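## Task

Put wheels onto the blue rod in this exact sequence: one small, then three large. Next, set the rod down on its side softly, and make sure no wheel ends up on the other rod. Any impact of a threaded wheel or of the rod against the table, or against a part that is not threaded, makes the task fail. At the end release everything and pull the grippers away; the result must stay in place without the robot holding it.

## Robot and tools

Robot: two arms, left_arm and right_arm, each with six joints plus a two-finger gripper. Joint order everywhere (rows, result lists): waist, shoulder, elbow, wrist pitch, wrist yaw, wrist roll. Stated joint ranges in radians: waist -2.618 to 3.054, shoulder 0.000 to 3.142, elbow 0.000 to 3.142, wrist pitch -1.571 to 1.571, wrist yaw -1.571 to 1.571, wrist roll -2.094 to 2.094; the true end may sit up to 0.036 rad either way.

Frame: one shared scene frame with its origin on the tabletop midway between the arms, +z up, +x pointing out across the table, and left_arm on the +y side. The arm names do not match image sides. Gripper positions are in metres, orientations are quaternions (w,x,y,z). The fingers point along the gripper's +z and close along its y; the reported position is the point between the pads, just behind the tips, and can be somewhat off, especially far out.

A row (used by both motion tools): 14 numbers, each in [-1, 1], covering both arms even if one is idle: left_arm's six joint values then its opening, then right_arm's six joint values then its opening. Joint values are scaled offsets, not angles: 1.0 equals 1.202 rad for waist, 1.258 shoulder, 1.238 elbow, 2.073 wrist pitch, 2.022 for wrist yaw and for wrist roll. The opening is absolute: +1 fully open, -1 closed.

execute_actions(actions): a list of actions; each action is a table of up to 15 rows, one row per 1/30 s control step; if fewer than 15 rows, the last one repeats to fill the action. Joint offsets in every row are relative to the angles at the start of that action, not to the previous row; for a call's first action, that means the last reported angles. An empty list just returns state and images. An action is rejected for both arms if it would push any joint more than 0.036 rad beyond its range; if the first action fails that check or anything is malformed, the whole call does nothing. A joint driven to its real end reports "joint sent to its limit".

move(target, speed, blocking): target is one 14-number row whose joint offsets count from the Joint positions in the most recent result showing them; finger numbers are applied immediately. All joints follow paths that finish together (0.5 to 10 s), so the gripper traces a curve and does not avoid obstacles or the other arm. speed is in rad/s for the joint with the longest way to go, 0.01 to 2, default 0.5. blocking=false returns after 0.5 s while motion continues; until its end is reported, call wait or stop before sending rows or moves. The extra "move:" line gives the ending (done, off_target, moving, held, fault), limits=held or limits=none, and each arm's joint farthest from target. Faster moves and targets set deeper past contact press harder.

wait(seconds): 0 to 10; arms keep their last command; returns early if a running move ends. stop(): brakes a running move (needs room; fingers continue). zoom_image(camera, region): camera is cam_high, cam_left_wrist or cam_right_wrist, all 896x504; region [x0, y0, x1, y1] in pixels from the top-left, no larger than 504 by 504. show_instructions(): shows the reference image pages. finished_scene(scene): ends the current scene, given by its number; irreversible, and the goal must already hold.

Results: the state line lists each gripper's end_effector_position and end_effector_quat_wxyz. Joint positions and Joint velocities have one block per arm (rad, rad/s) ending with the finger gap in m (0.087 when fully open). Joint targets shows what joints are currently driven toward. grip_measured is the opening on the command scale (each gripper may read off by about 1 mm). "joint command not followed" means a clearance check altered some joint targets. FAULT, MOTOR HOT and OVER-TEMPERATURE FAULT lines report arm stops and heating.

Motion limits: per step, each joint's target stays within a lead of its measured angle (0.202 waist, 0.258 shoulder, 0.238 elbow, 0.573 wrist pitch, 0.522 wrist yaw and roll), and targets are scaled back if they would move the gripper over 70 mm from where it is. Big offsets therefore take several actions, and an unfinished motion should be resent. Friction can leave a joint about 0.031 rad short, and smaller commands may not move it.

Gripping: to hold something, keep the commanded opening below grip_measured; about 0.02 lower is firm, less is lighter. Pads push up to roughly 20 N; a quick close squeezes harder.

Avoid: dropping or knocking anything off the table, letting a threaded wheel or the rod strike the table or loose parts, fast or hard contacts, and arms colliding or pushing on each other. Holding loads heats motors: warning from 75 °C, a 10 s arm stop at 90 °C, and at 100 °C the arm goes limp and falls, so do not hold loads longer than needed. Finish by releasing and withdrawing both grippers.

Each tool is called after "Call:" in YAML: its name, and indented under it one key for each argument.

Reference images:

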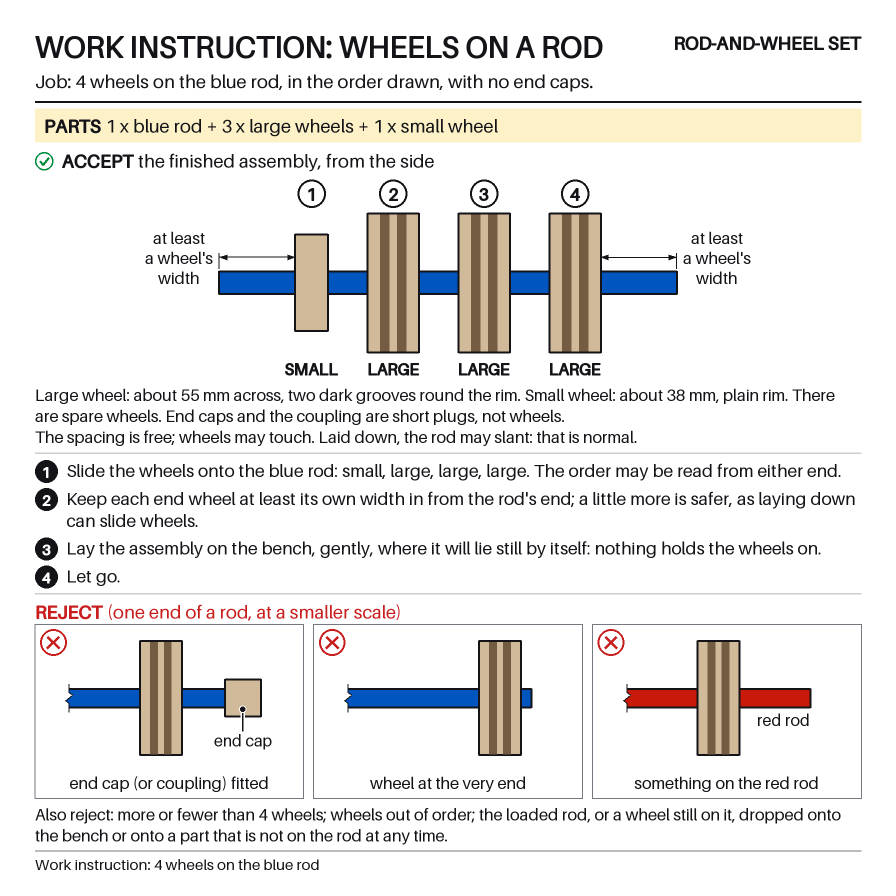

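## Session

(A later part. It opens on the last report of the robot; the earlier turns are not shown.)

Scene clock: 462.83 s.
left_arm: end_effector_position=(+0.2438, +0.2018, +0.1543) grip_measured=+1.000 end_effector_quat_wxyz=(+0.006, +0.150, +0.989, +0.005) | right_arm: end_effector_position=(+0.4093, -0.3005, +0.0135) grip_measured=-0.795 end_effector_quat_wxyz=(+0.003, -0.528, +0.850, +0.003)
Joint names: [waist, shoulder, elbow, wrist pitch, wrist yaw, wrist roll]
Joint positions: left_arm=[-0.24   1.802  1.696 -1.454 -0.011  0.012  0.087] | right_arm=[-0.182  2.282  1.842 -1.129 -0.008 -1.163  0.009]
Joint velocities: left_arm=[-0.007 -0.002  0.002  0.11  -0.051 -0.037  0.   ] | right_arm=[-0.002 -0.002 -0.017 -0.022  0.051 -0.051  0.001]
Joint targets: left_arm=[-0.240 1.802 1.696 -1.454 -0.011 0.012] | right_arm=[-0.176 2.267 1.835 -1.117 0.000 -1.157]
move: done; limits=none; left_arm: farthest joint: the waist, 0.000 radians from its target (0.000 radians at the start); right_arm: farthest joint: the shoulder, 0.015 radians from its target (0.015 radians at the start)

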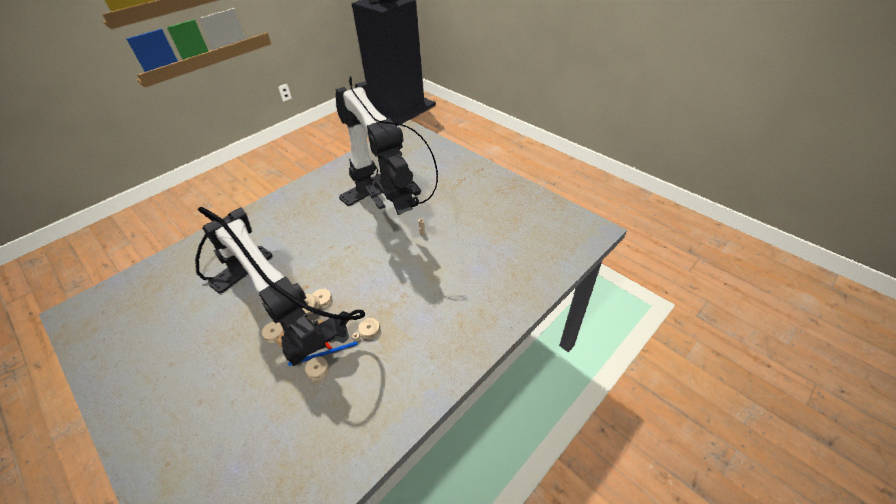

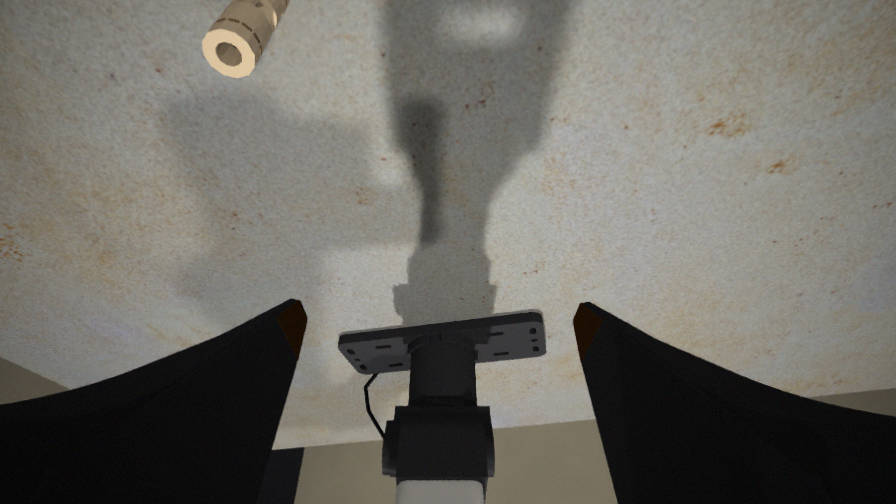

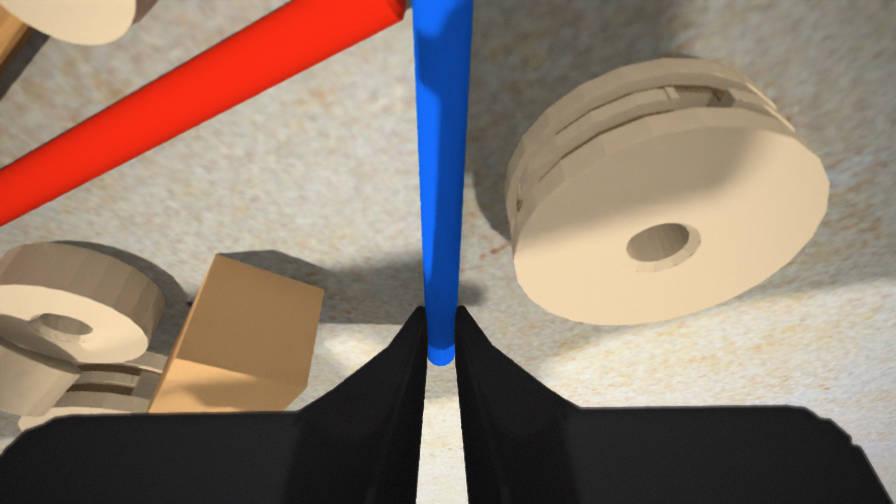

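Call:
move:
  target: [0, 0, 0, 0, 0, 0, 1, 0.005, -0.0763, 0.1167, -0.1027, 0.004, 0.003, -0.825]
  speed: 0.4

Scene clock: 483.73 s.
left_arm: end_effector_position=(+0.2438, +0.2018, +0.1543) grip_measured=+1.000 end_effector_quat_wxyz=(+0.006, +0.150, +0.989, +0.005) | right_arm: end_effector_position=(+0.4006, -0.3001, +0.0800) grip_measured=-0.796 end_effector_quat_wxyz=(+0.008, -0.528, +0.849, -0.001)
Joint names: [waist, shoulder, elbow, wrist pitch, wrist yaw, wrist roll]
Joint positions: left_arm=[-0.24   1.802  1.696 -1.454 -0.011  0.012  0.087] | right_arm=[-0.182  2.2    1.972 -1.328 -0.008 -1.163  0.009]
Joint velocities: left_arm=[ 0.002 -0.012 -0.002  0.022 -0.037 -0.007  0.   ] | right_arm=[-0.002  0.017  0.002  0.022 -0.051  0.022 -0.   ]
Joint targets: left_arm=[-0.240 1.802 1.696 -1.454 -0.011 0.012] | right_arm=[-0.176 2.186 1.987 -1.342 0.000 -1.157]
move: done; limits=none; left_arm: farthest joint: the waist, 0.000 radians from its target (0.000 radians at the start); right_arm: farthest joint: the elbow, 0.015 radians from its target (0.144 radians at the start)

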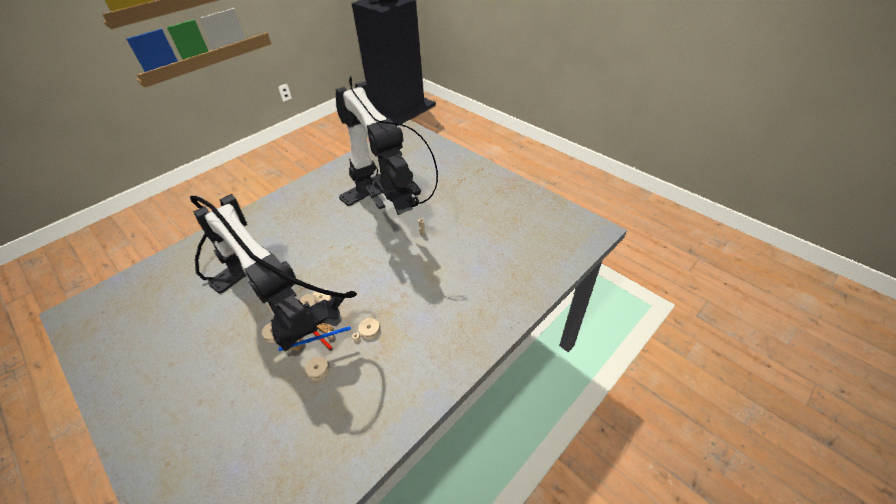

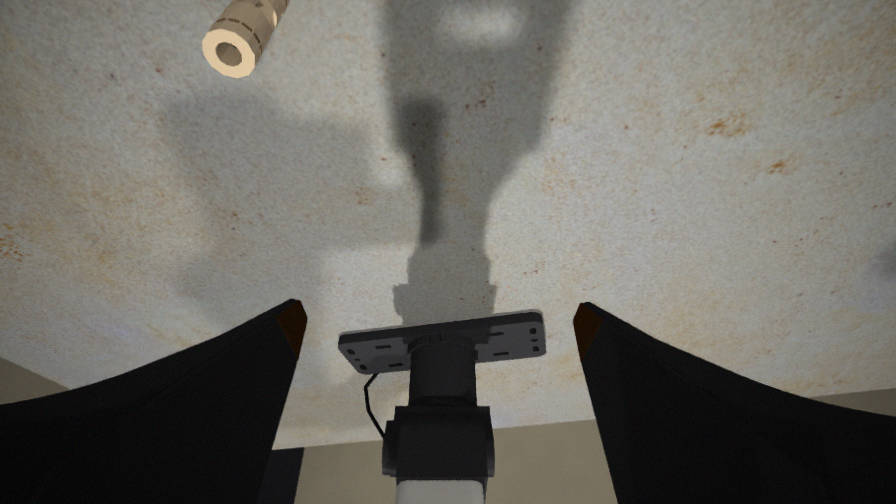

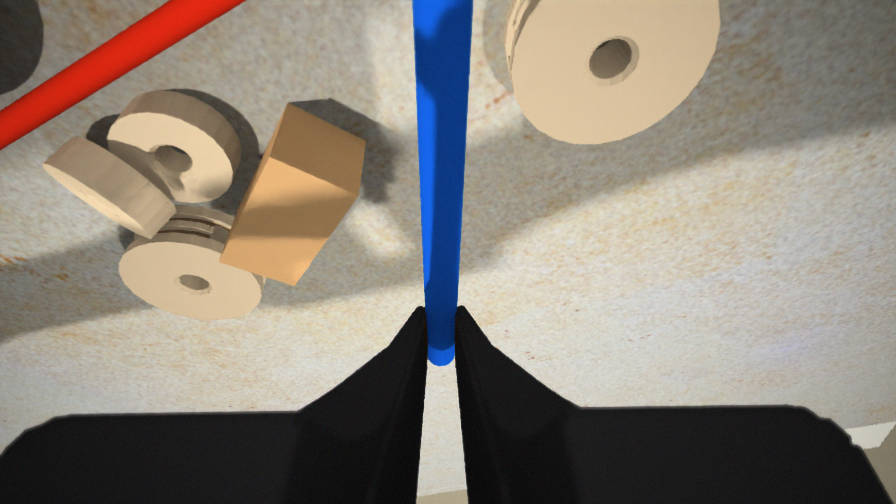

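Call:
move:
  target: [0, 0, 0, 0, 0, -0.647, -0.2, 0.674, -0.210, -0.4255, 0.131, 0.004, 0.5163, -0.825]
  speed: 0.9

Scene clock: 507.33 s.
left_arm: end_effector_position=(+0.2609, +0.1545, +0.1542) grip_measured=-0.200 end_effector_quat_wxyz=(+0.008, -0.477, +0.879, +0.000) | right_arm: end_effector_position=(+0.2240, -0.0239, +0.0425) grip_measured=-0.796 end_effector_quat_wxyz=(-0.004, -0.428, +0.904, +0.002)
Joint names: [waist, shoulder, elbow, wrist pitch, wrist yaw, wrist roll]
Joint positions: left_arm=[-0.24   1.802  1.696 -1.454 -0.011 -1.284  0.035] | right_arm=[ 0.629  1.961  1.457 -1.073 -0.006 -0.126  0.009]
Joint velocities: left_arm=[-0.002 -0.002 -0.012  0.007 -0.007 -0.066 -0.   ] | right_arm=[ 0.002 -0.012 -0.012  0.007 -0.051 -0.066  0.   ]
Joint targets: left_arm=[-0.240 1.802 1.696 -1.454 -0.011 -1.296] | right_arm=[0.628 1.936 1.445 -1.057 0.000 -0.119]
move: off_target (right_arm); limits=none; left_arm: farthest joint: the wrist roll, 0.012 radians from its target (1.308 radians at the start); right_arm: farthest joint: the shoulder, 0.026 radians from its target (0.264 radians at the start)

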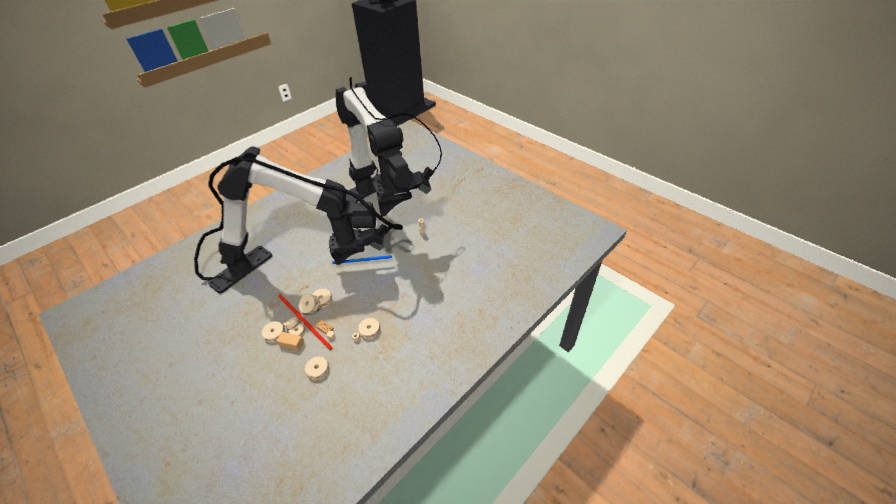

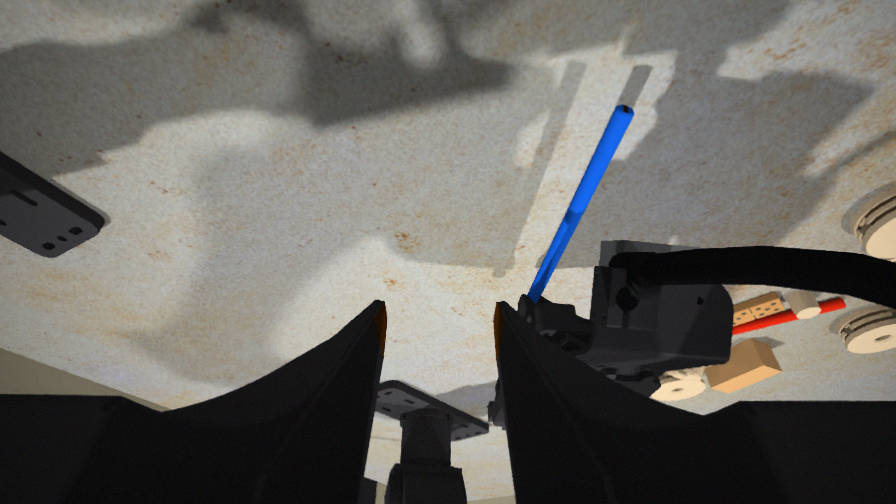

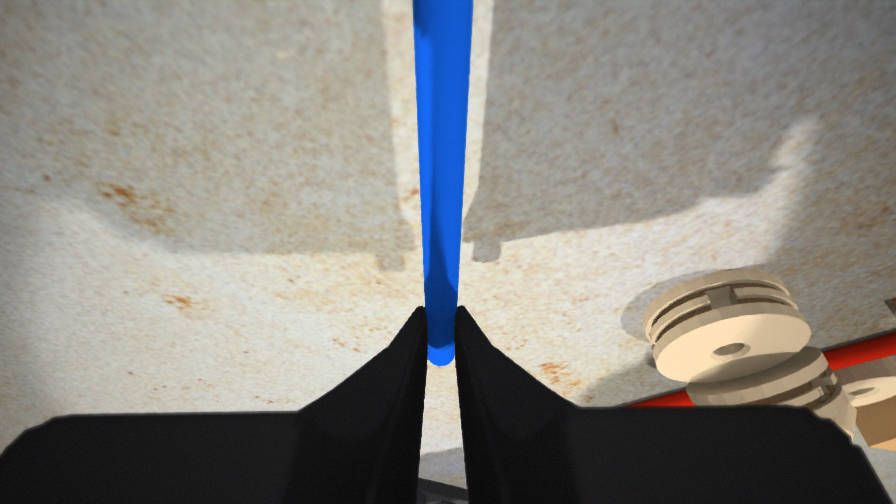

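Call:
move:
  target: [0, 0, 0, 0, 0, 0, -0.2, 0, -0.02, -0.0994, 0.0646, 0.003, 0.003, -0.825]
  speed: 0.2

Scene clock: 515.07 s.
left_arm: end_effector_position=(+0.2609, +0.1545, +0.1542) grip_measured=-0.200 end_effector_quat_wxyz=(+0.008, -0.477, +0.879, +0.000) | right_arm: end_effector_position=(+0.2186, -0.0291, +0.0156) grip_measured=-0.796 end_effector_quat_wxyz=(-0.002, -0.428, +0.904, +0.003)
Joint names: [waist, shoulder, elbow, wrist pitch, wrist yaw, wrist roll]
Joint positions: left_arm=[-0.24   1.802  1.696 -1.454 -0.011 -1.285  0.035] | right_arm=[ 0.629  1.961  1.346 -0.956 -0.006 -0.126  0.009]
Joint velocities: left_arm=[-0.002 -0.007  0.022 -0.022 -0.051 -0.066  0.   ] | right_arm=[ 0.002  0.002 -0.002  0.007 -0.051 -0.081 -0.001]
Joint targets: left_arm=[-0.240 1.802 1.696 -1.454 -0.011 -1.284] | right_arm=[0.629 1.936 1.334 -0.939 -0.000 -0.120]
move: off_target (right_arm); limits=none; left_arm: farthest joint: the wrist roll, 0.001 radians from its target (0.001 radians at the start); right_arm: farthest joint: the shoulder, 0.026 radians from its target (0.026 radians at the start)

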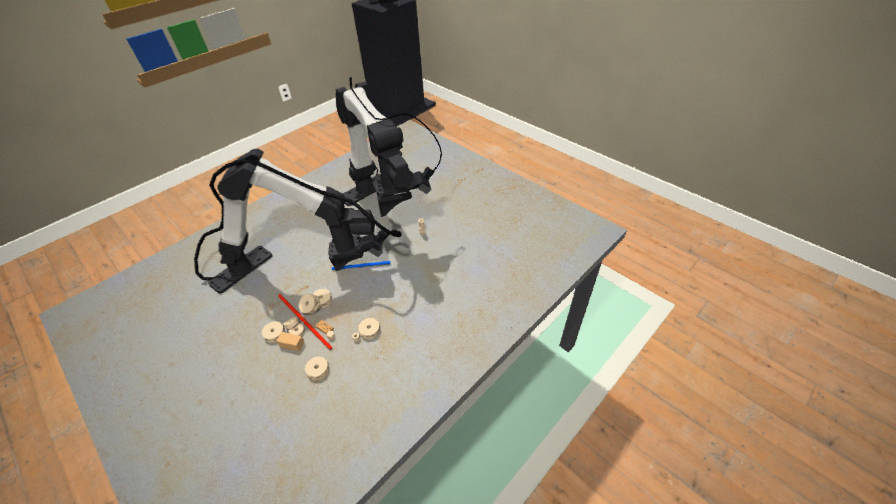

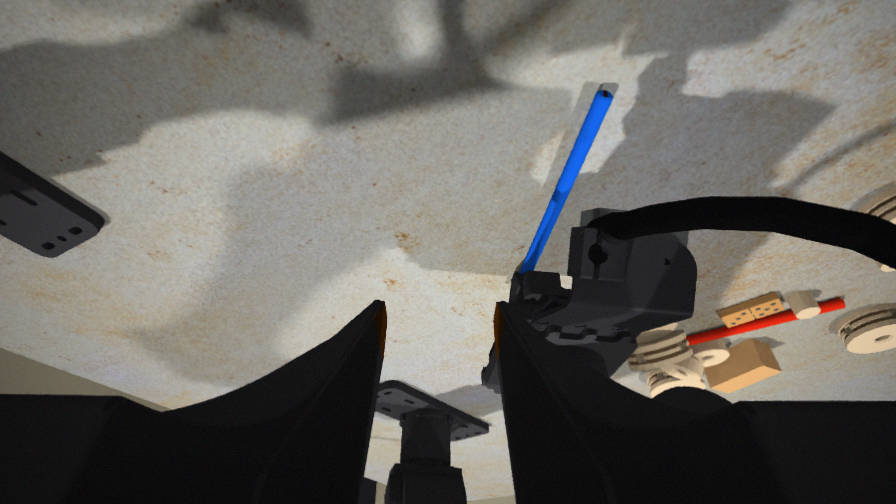

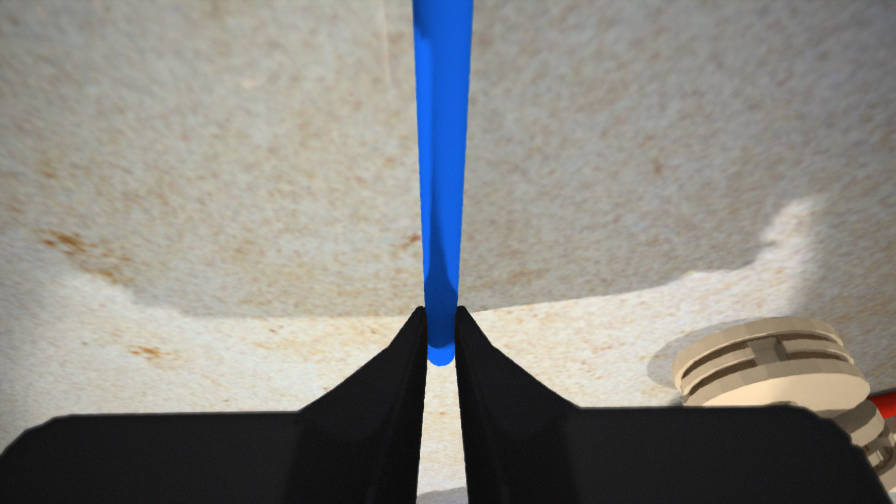

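Call:
execute_actions:
  actions:
    - [[0,0,0,0,0,0,-0.2,0,-0.02,-0.012,0.009,0.003,0.003,-0.825],[0,0,0,0,0,0,-0.2,0,-0.02,-0.014,0.010,0.003,0.003,-0.825],[0,0,0,0,0,0,-0.2,0,-0.02,-0.016,0.011,0.003,0.003,-0.825],[0,0,0,0,0,0,-0.2,0,-0.02,-0.018,0.012,0.003,0.003,-0.825],[0,0,0,0,0,0,-0.2,0,-0.02,-0.020,0.0135,0.003,0.003,-0.825]]

Scene clock: 520.57 s.
left_arm: end_effector_position=(+0.2609, +0.1545, +0.1542) grip_measured=-0.200 end_effector_quat_wxyz=(+0.008, -0.477, +0.879, +0.000) | right_arm: end_effector_position=(+0.2172, -0.0304, +0.0126) grip_measured=-0.796 end_effector_quat_wxyz=(-0.003, -0.428, +0.904, +0.002)
Joint names: [waist, shoulder, elbow, wrist pitch, wrist yaw, wrist roll]
Joint positions: left_arm=[-0.24   1.802  1.696 -1.454 -0.011 -1.285  0.035] | right_arm=[ 0.629  1.961  1.333 -0.946 -0.006 -0.126  0.009]
Joint velocities: left_arm=[-0.002 -0.007  0.007 -0.066 -0.081 -0.051  0.001] | right_arm=[-0.012  0.002 -0.002 -0.007  0.007  0.007 -0.   ]
Joint targets: left_arm=[-0.240 1.802 1.696 -1.454 -0.011 -1.285] | right_arm=[0.629 1.936 1.321 -0.928 -0.000 -0.120]

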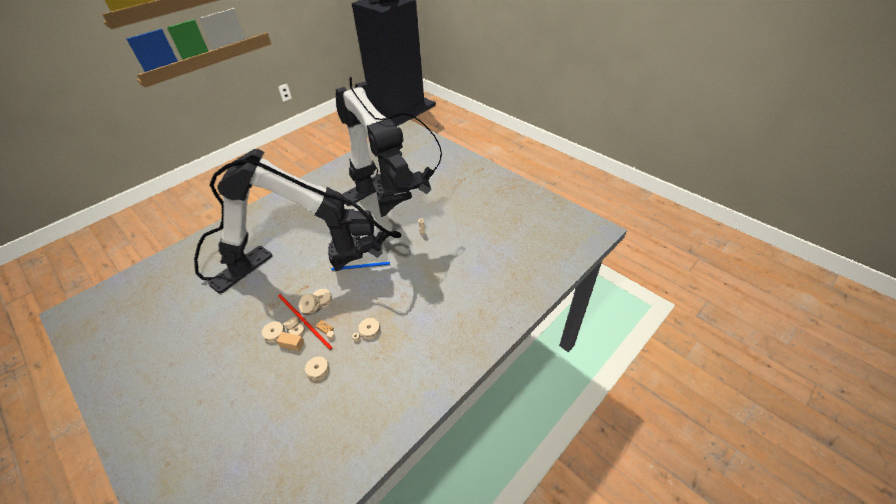

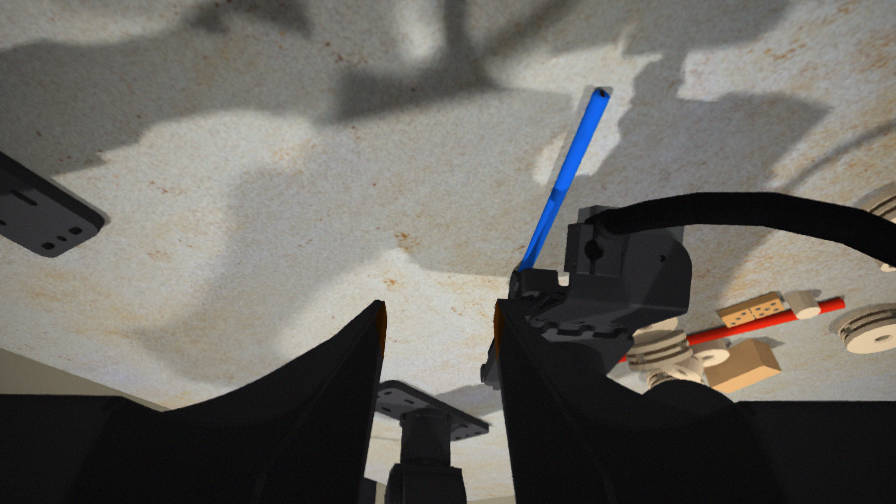

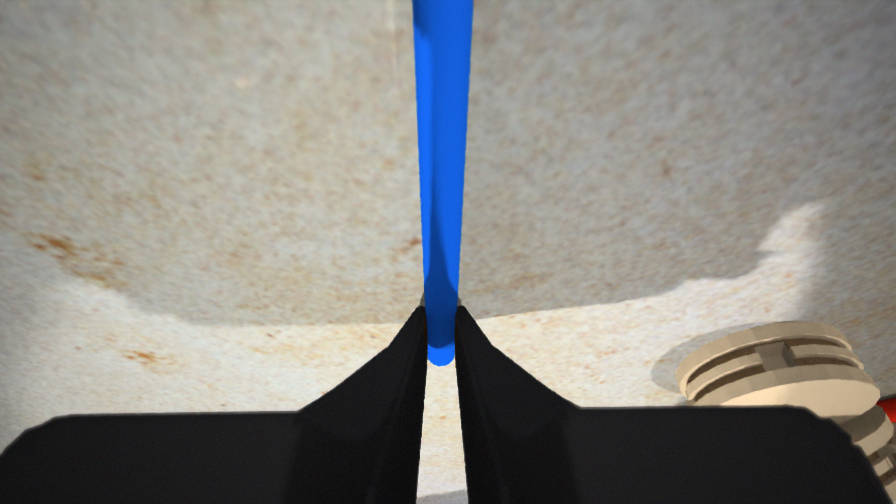

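Call:
execute_actions:
  actions:
    - [[0,0,0,0,0,0,-0.2,0,-0.02,-0.005,0.004,0.003,0.003,-0.7],[0,0,0,0,0,0,-0.2,0,-0.02,-0.005,0.004,0.003,0.003,-0.6],[0,0,0,0,0,0,-0.2,0,-0.02,-0.005,0.004,0.003,0.003,-0.5],[0,0,0,0,0,0,-0.2,0,-0.02,-0.005,0.004,0.003,0.003,-0.4],[0,0,0,0,0,0,-0.2,0,-0.02,-0.005,0.004,0.003,0.003,-0.3],[0,0,0,0,0,0,-0.2,0,-0.02,-0.005,0.004,0.003,0.003,-0.3],[0,0,0,0,0,0,-0.2,0,-0.02,-0.005,0.004,0.003,0.003,-0.3],[0,0,0,0,0,0,-0.2,0,-0.02,-0.005,0.004,0.003,0.003,-0.3],[0,0,0,0,0,0,-0.2,0,-0.02,0.0,0.0,0.003,0.003,-0.3],[0,0,0,0,0,0,-0.2,0,-0.02,0.01,-0.006,0.003,0.003,-0.3],[0,0,0,0,0,0,-0.2,0,-0.02,0.02,-0.012,0.003,0.003,-0.3],[0,0,0,0,0,0,-0.2,0,-0.02,0.03,-0.018,0.003,0.003,-0.3],[0,0,0,0,0,0,-0.2,0,-0.02,0.04,-0.024,0.003,0.003,-0.3],[0,0,0,0,0,0,-0.2,0,-0.02,0.05,-0.030,0.003,0.003,-0.3],[0,0,0,0,0,0,-0.2,0,-0.02,0.06,-0.036,0.003,0.003,-0.3]]
    - [[0,0,0,0,0,0,-0.2,0,-0.02,0.03,-0.018,0.003,0.003,-0.3],[0,0,0,0,0,0,-0.2,0,-0.02,0.045,-0.027,0.003,0.003,-0.3],[0,0,0,0,0,0,-0.2,0,-0.02,0.06,-0.036,0.003,0.003,-0.3],[0,0,0,0,0,0,-0.2,0,-0.02,0.075,-0.045,0.003,0.003,-0.3],[0,0,0,0,0,0,-0.2,0,-0.02,0.09,-0.054,0.003,0.003,-0.3],[0,0,0,0,0,0,-0.2,0,-0.02,0.105,-0.063,0.003,0.003,-0.3],[0,0,0,0,0,0,-0.2,0,-0.02,0.12,-0.072,0.003,0.003,-0.3],[0,0,0,0,0,0,-0.2,0,-0.02,0.13,-0.078,0.003,0.003,-0.3],[0,0,0,0,0,0,-0.2,0,-0.02,0.14,-0.084,0.003,0.003,-0.3]]

Scene clock: 572.90 s.
left_arm: end_effector_position=(+0.2609, +0.1545, +0.1542) grip_measured=-0.200 end_effector_quat_wxyz=(+0.008, -0.477, +0.879, +0.000) | right_arm: end_effector_position=(+0.2305, -0.0177, +0.0595) grip_measured=-0.300 end_effector_quat_wxyz=(+0.009, -0.428, +0.904, +0.006)
Joint names: [waist, shoulder, elbow, wrist pitch, wrist yaw, wrist roll]
Joint positions: left_arm=[-0.24   1.802  1.696 -1.454 -0.011 -1.285  0.035] | right_arm=[ 0.629  1.954  1.52  -1.117 -0.006 -0.126  0.031]
Joint velocities: left_arm=[-0.012 -0.002 -0.017  0.007 -0.037 -0.037 -0.   ] | right_arm=[-0.002 -0.017 -0.002 -0.139 -0.066 -0.051  0.   ]
Joint targets: left_arm=[-0.240 1.802 1.696 -1.454 -0.011 -1.285] | right_arm=[0.629 1.936 1.536 -1.150 -0.000 -0.120]

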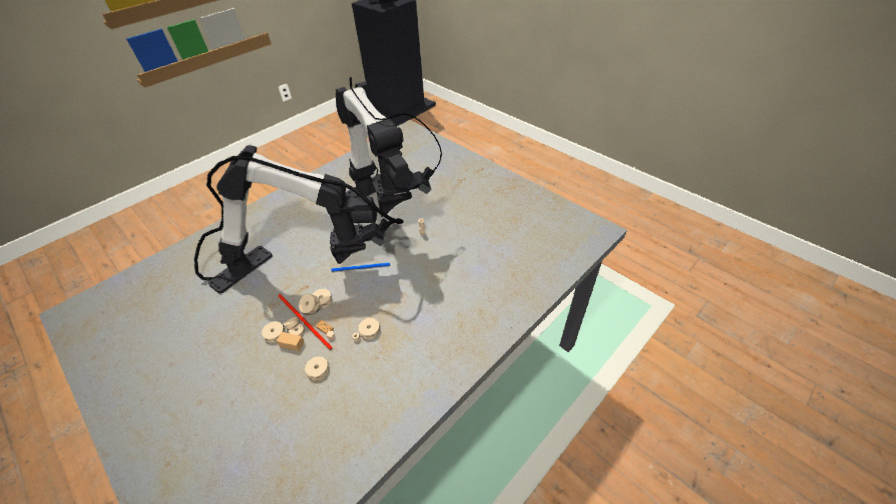

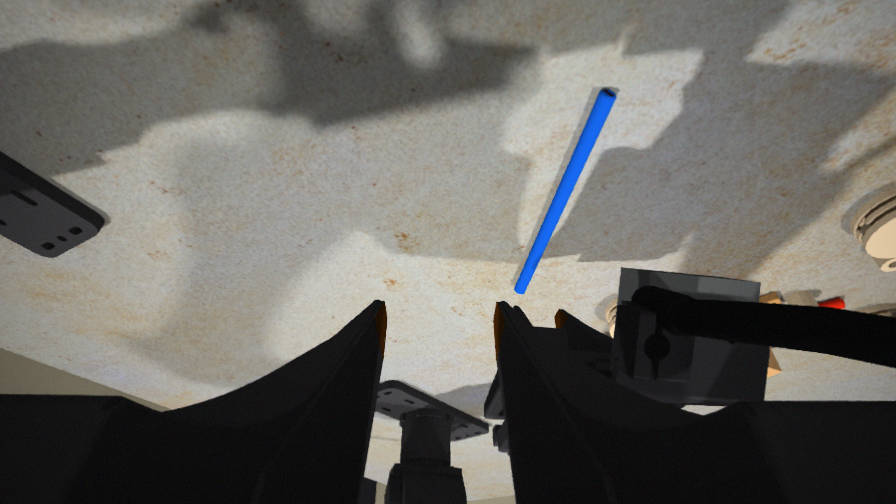

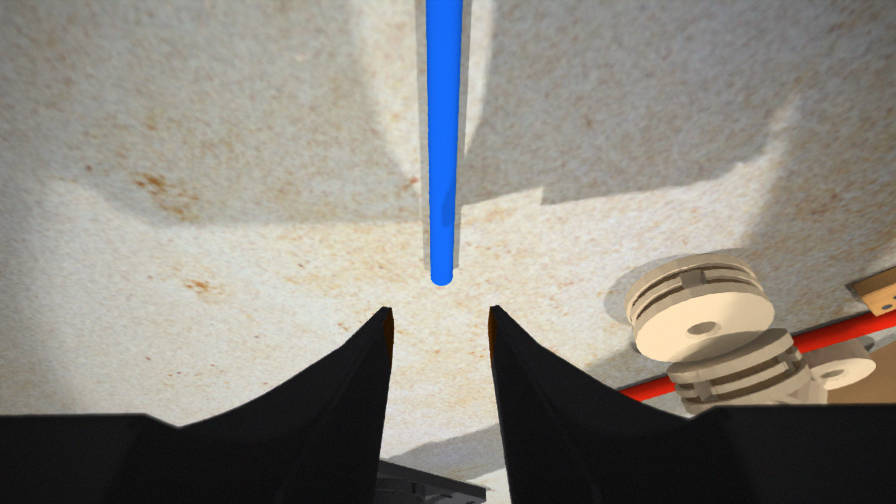

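Call:
move:
  target: [-0.0998, 0.2715, 0.0483, 0.1466, 0, 0, -0.2, -0.6364, -0.5705, -0.5673, 0.2511, 0.003, 0.0663, 0.15]
  speed: 0.8

Scene clock: 606.47 s.
left_arm: end_effector_position=(+0.3179, +0.0906, +0.0470) grip_measured=-0.200 end_effector_quat_wxyz=(+0.008, -0.427, +0.904, -0.000) | right_arm: end_effector_position=(+0.2644, -0.2413, +0.0820) grip_measured=+0.150 end_effector_quat_wxyz=(+0.262, +0.000, +0.965, +0.002)
Joint names: [waist, shoulder, elbow, wrist pitch, wrist yaw, wrist roll]
Joint positions: left_arm=[-0.353  2.135  1.738 -1.163 -0.011 -1.285  0.035] | right_arm=[-0.13   1.254  0.83  -0.617 -0.003  0.001  0.05 ]
Joint velocities: left_arm=[-0.007  0.007 -0.007  0.037  0.022 -0.022  0.   ] | right_arm=[-0.002  0.002 -0.022 -0.037 -0.037 -0.007  0.001]
Joint targets: left_arm=[-0.360 2.143 1.756 -1.150 -0.011 -1.285] | right_arm=[-0.136 1.236 0.818 -0.596 -0.000 0.008]
move: done; limits=none; left_arm: farthest joint: the elbow, 0.018 radians from its target (0.060 radians at the start); right_arm: farthest joint: the wrist pitch, 0.020 radians from its target (0.540 radians at the start)

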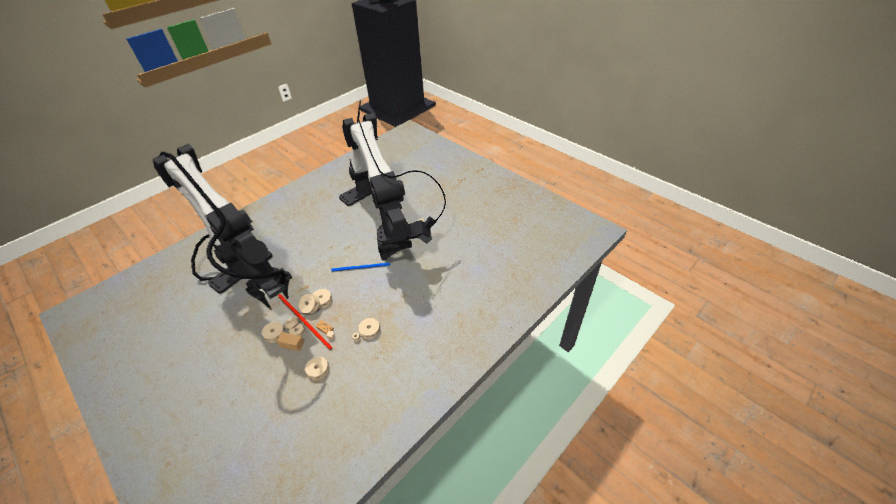

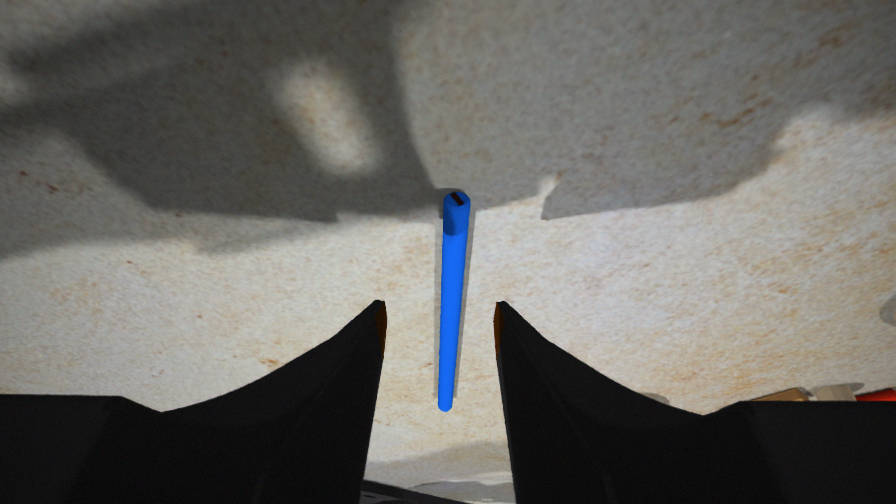

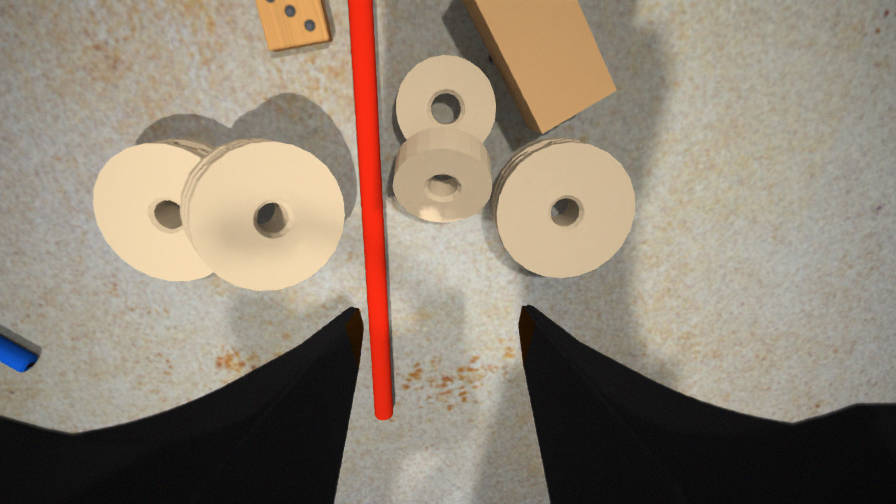

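Call:
move:
  target: [-0.006, 0.0517, -0.0396, 0.0463, 0, 0, -0.2, -0.1173, 0.02, -0.2102, 0.1466, 0.0015, 0.7804, 0.057]
  speed: 1.2

Scene clock: 654.90 s.
left_arm: end_effector_position=(+0.3248, +0.0877, +0.0196) grip_measured=-0.200 end_effector_quat_wxyz=(+0.008, -0.427, +0.904, -0.001) | right_arm: end_effector_position=(+0.2908, -0.2397, +0.0450) grip_measured=+0.057 end_effector_quat_wxyz=(+0.205, +0.724, +0.634, +0.181)
Joint names: [waist, shoulder, elbow, wrist pitch, wrist yaw, wrist roll]
Joint positions: left_arm=[-0.353  2.185  1.706 -1.08  -0.011 -1.285  0.035] | right_arm=[-0.263  1.265  0.581 -0.333 -0.003  1.572  0.046]
Joint velocities: left_arm=[ 0.007 -0.017 -0.002  0.007 -0.037  0.007 -0.   ] | right_arm=[-0.002  0.002  0.007 -0.037 -0.007 -0.007 -0.001]
Joint targets: left_arm=[-0.360 2.200 1.689 -1.067 -0.011 -1.285] | right_arm=[-0.271 1.279 0.570 -0.313 -0.000 1.579]
move: done; limits=none; left_arm: farthest joint: the elbow, 0.017 radians from its target (0.049 radians at the start); right_arm: farthest joint: the wrist pitch, 0.020 radians from its target (0.303 radians at the start)

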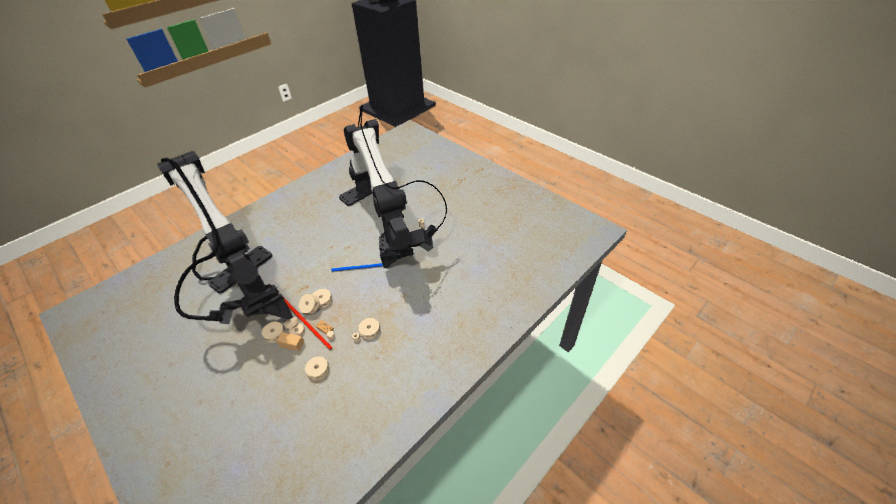

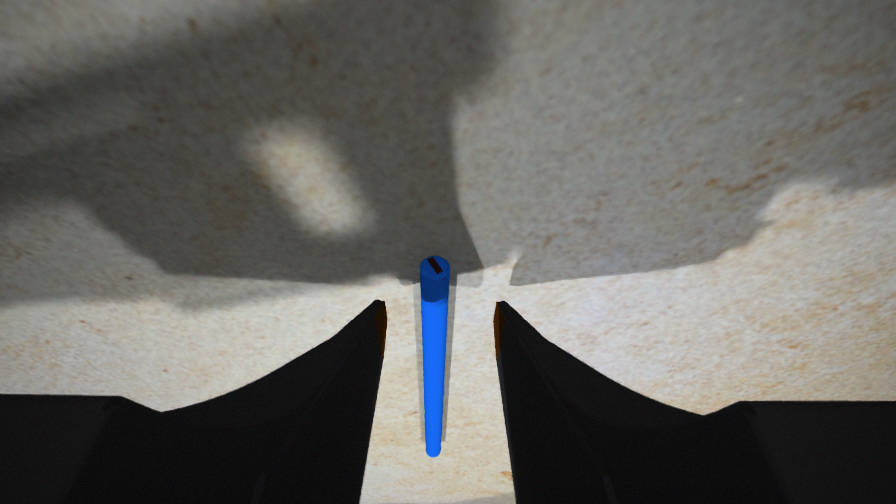

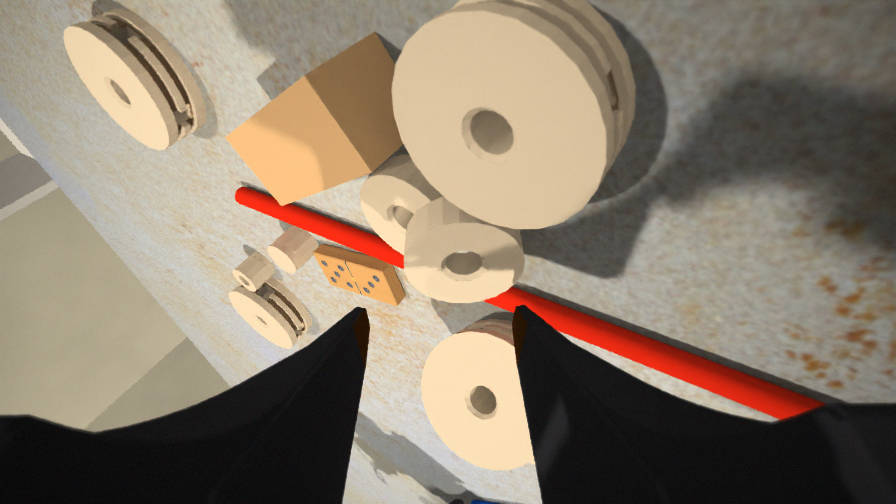

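Call:
zoom_image:
  camera: "cam_right_wrist"
  region: [320, 170, 600, 420]

Call:
zoom_image:
  camera: "cam_high"
  region: [200, 250, 360, 370]

Region (320, 170, 600, 420) of cam_right_wrist's 896x504 image, scaled by 1.800, with more detail than that image has; it fills the top 450 rows of this view, and the rest is white.

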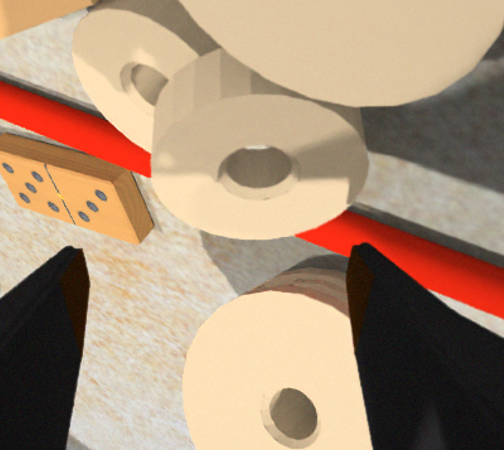

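Region (200, 250, 360, 370) of cam_high's 896x504 image, scaled by 3.150, with more detail than that image has; it fills the top 378 rows of this view, and the rest is white.

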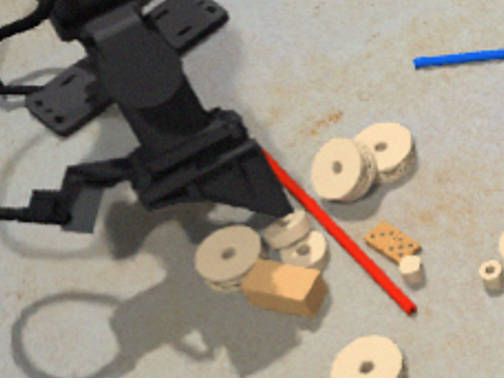

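Call:
move:
  target: [-0.072, -0.037, -0.06, 0.0153, 0, -0.038, -0.2, -0.015, 0.0429, -0.0333, 0.0435, 0.0015, 0.0035, 0.057]
  speed: 0.15

Scene clock: 722.50 s.
left_arm: end_effector_position=(+0.3018, +0.0616, +0.0205) grip_measured=-0.200 end_effector_quat_wxyz=(+0.008, -0.420, +0.908, -0.002) | right_arm: end_effector_position=(+0.2928, -0.2430, +0.0325) grip_measured=+0.057 end_effector_quat_wxyz=(+0.206, +0.727, +0.630, +0.181)
Joint names: [waist, shoulder, elbow, wrist pitch, wrist yaw, wrist roll]
Joint positions: left_arm=[-0.434  2.148  1.651 -1.06  -0.011 -1.35   0.035] | right_arm=[-0.273  1.304  0.551 -0.264 -0.003  1.572  0.046]
Joint velocities: left_arm=[ 0.012  0.017  0.002  0.007  0.022 -0.095  0.001] | right_arm=[ 0.007 -0.007 -0.007  0.022 -0.022  0.007 -0.   ]
Joint targets: left_arm=[-0.440 2.138 1.632 -1.048 -0.011 -1.362] | right_arm=[-0.281 1.319 0.540 -0.243 -0.000 1.578]
move: off_target (right_arm); limits=none; left_arm: farthest joint: the elbow, 0.019 radians from its target (0.075 radians at the start); right_arm: farthest joint: the wrist pitch, 0.021 radians from its target (0.090 radians at the start)

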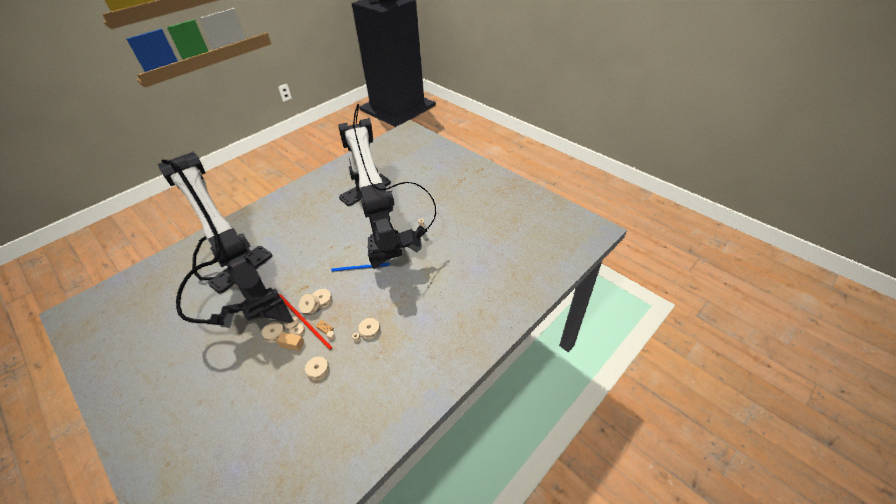

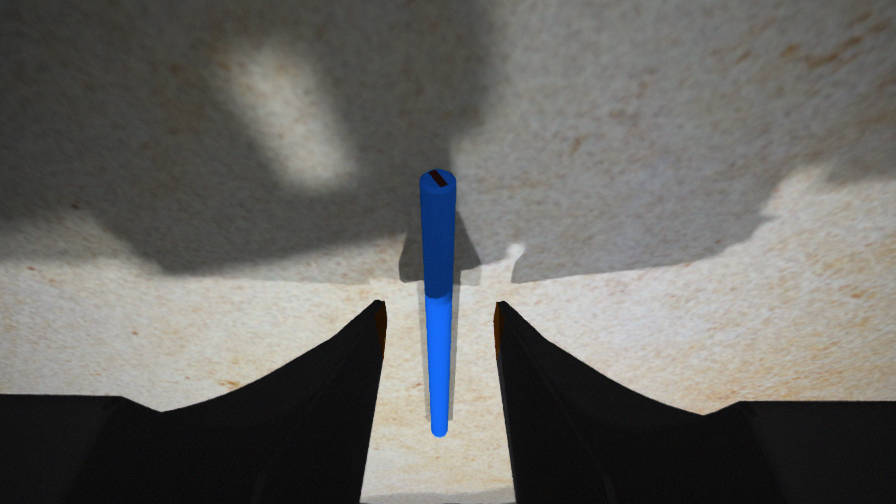

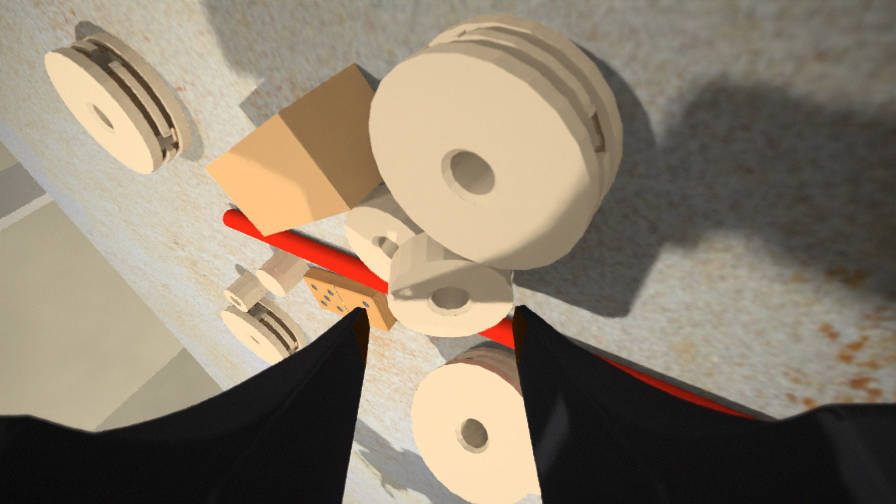

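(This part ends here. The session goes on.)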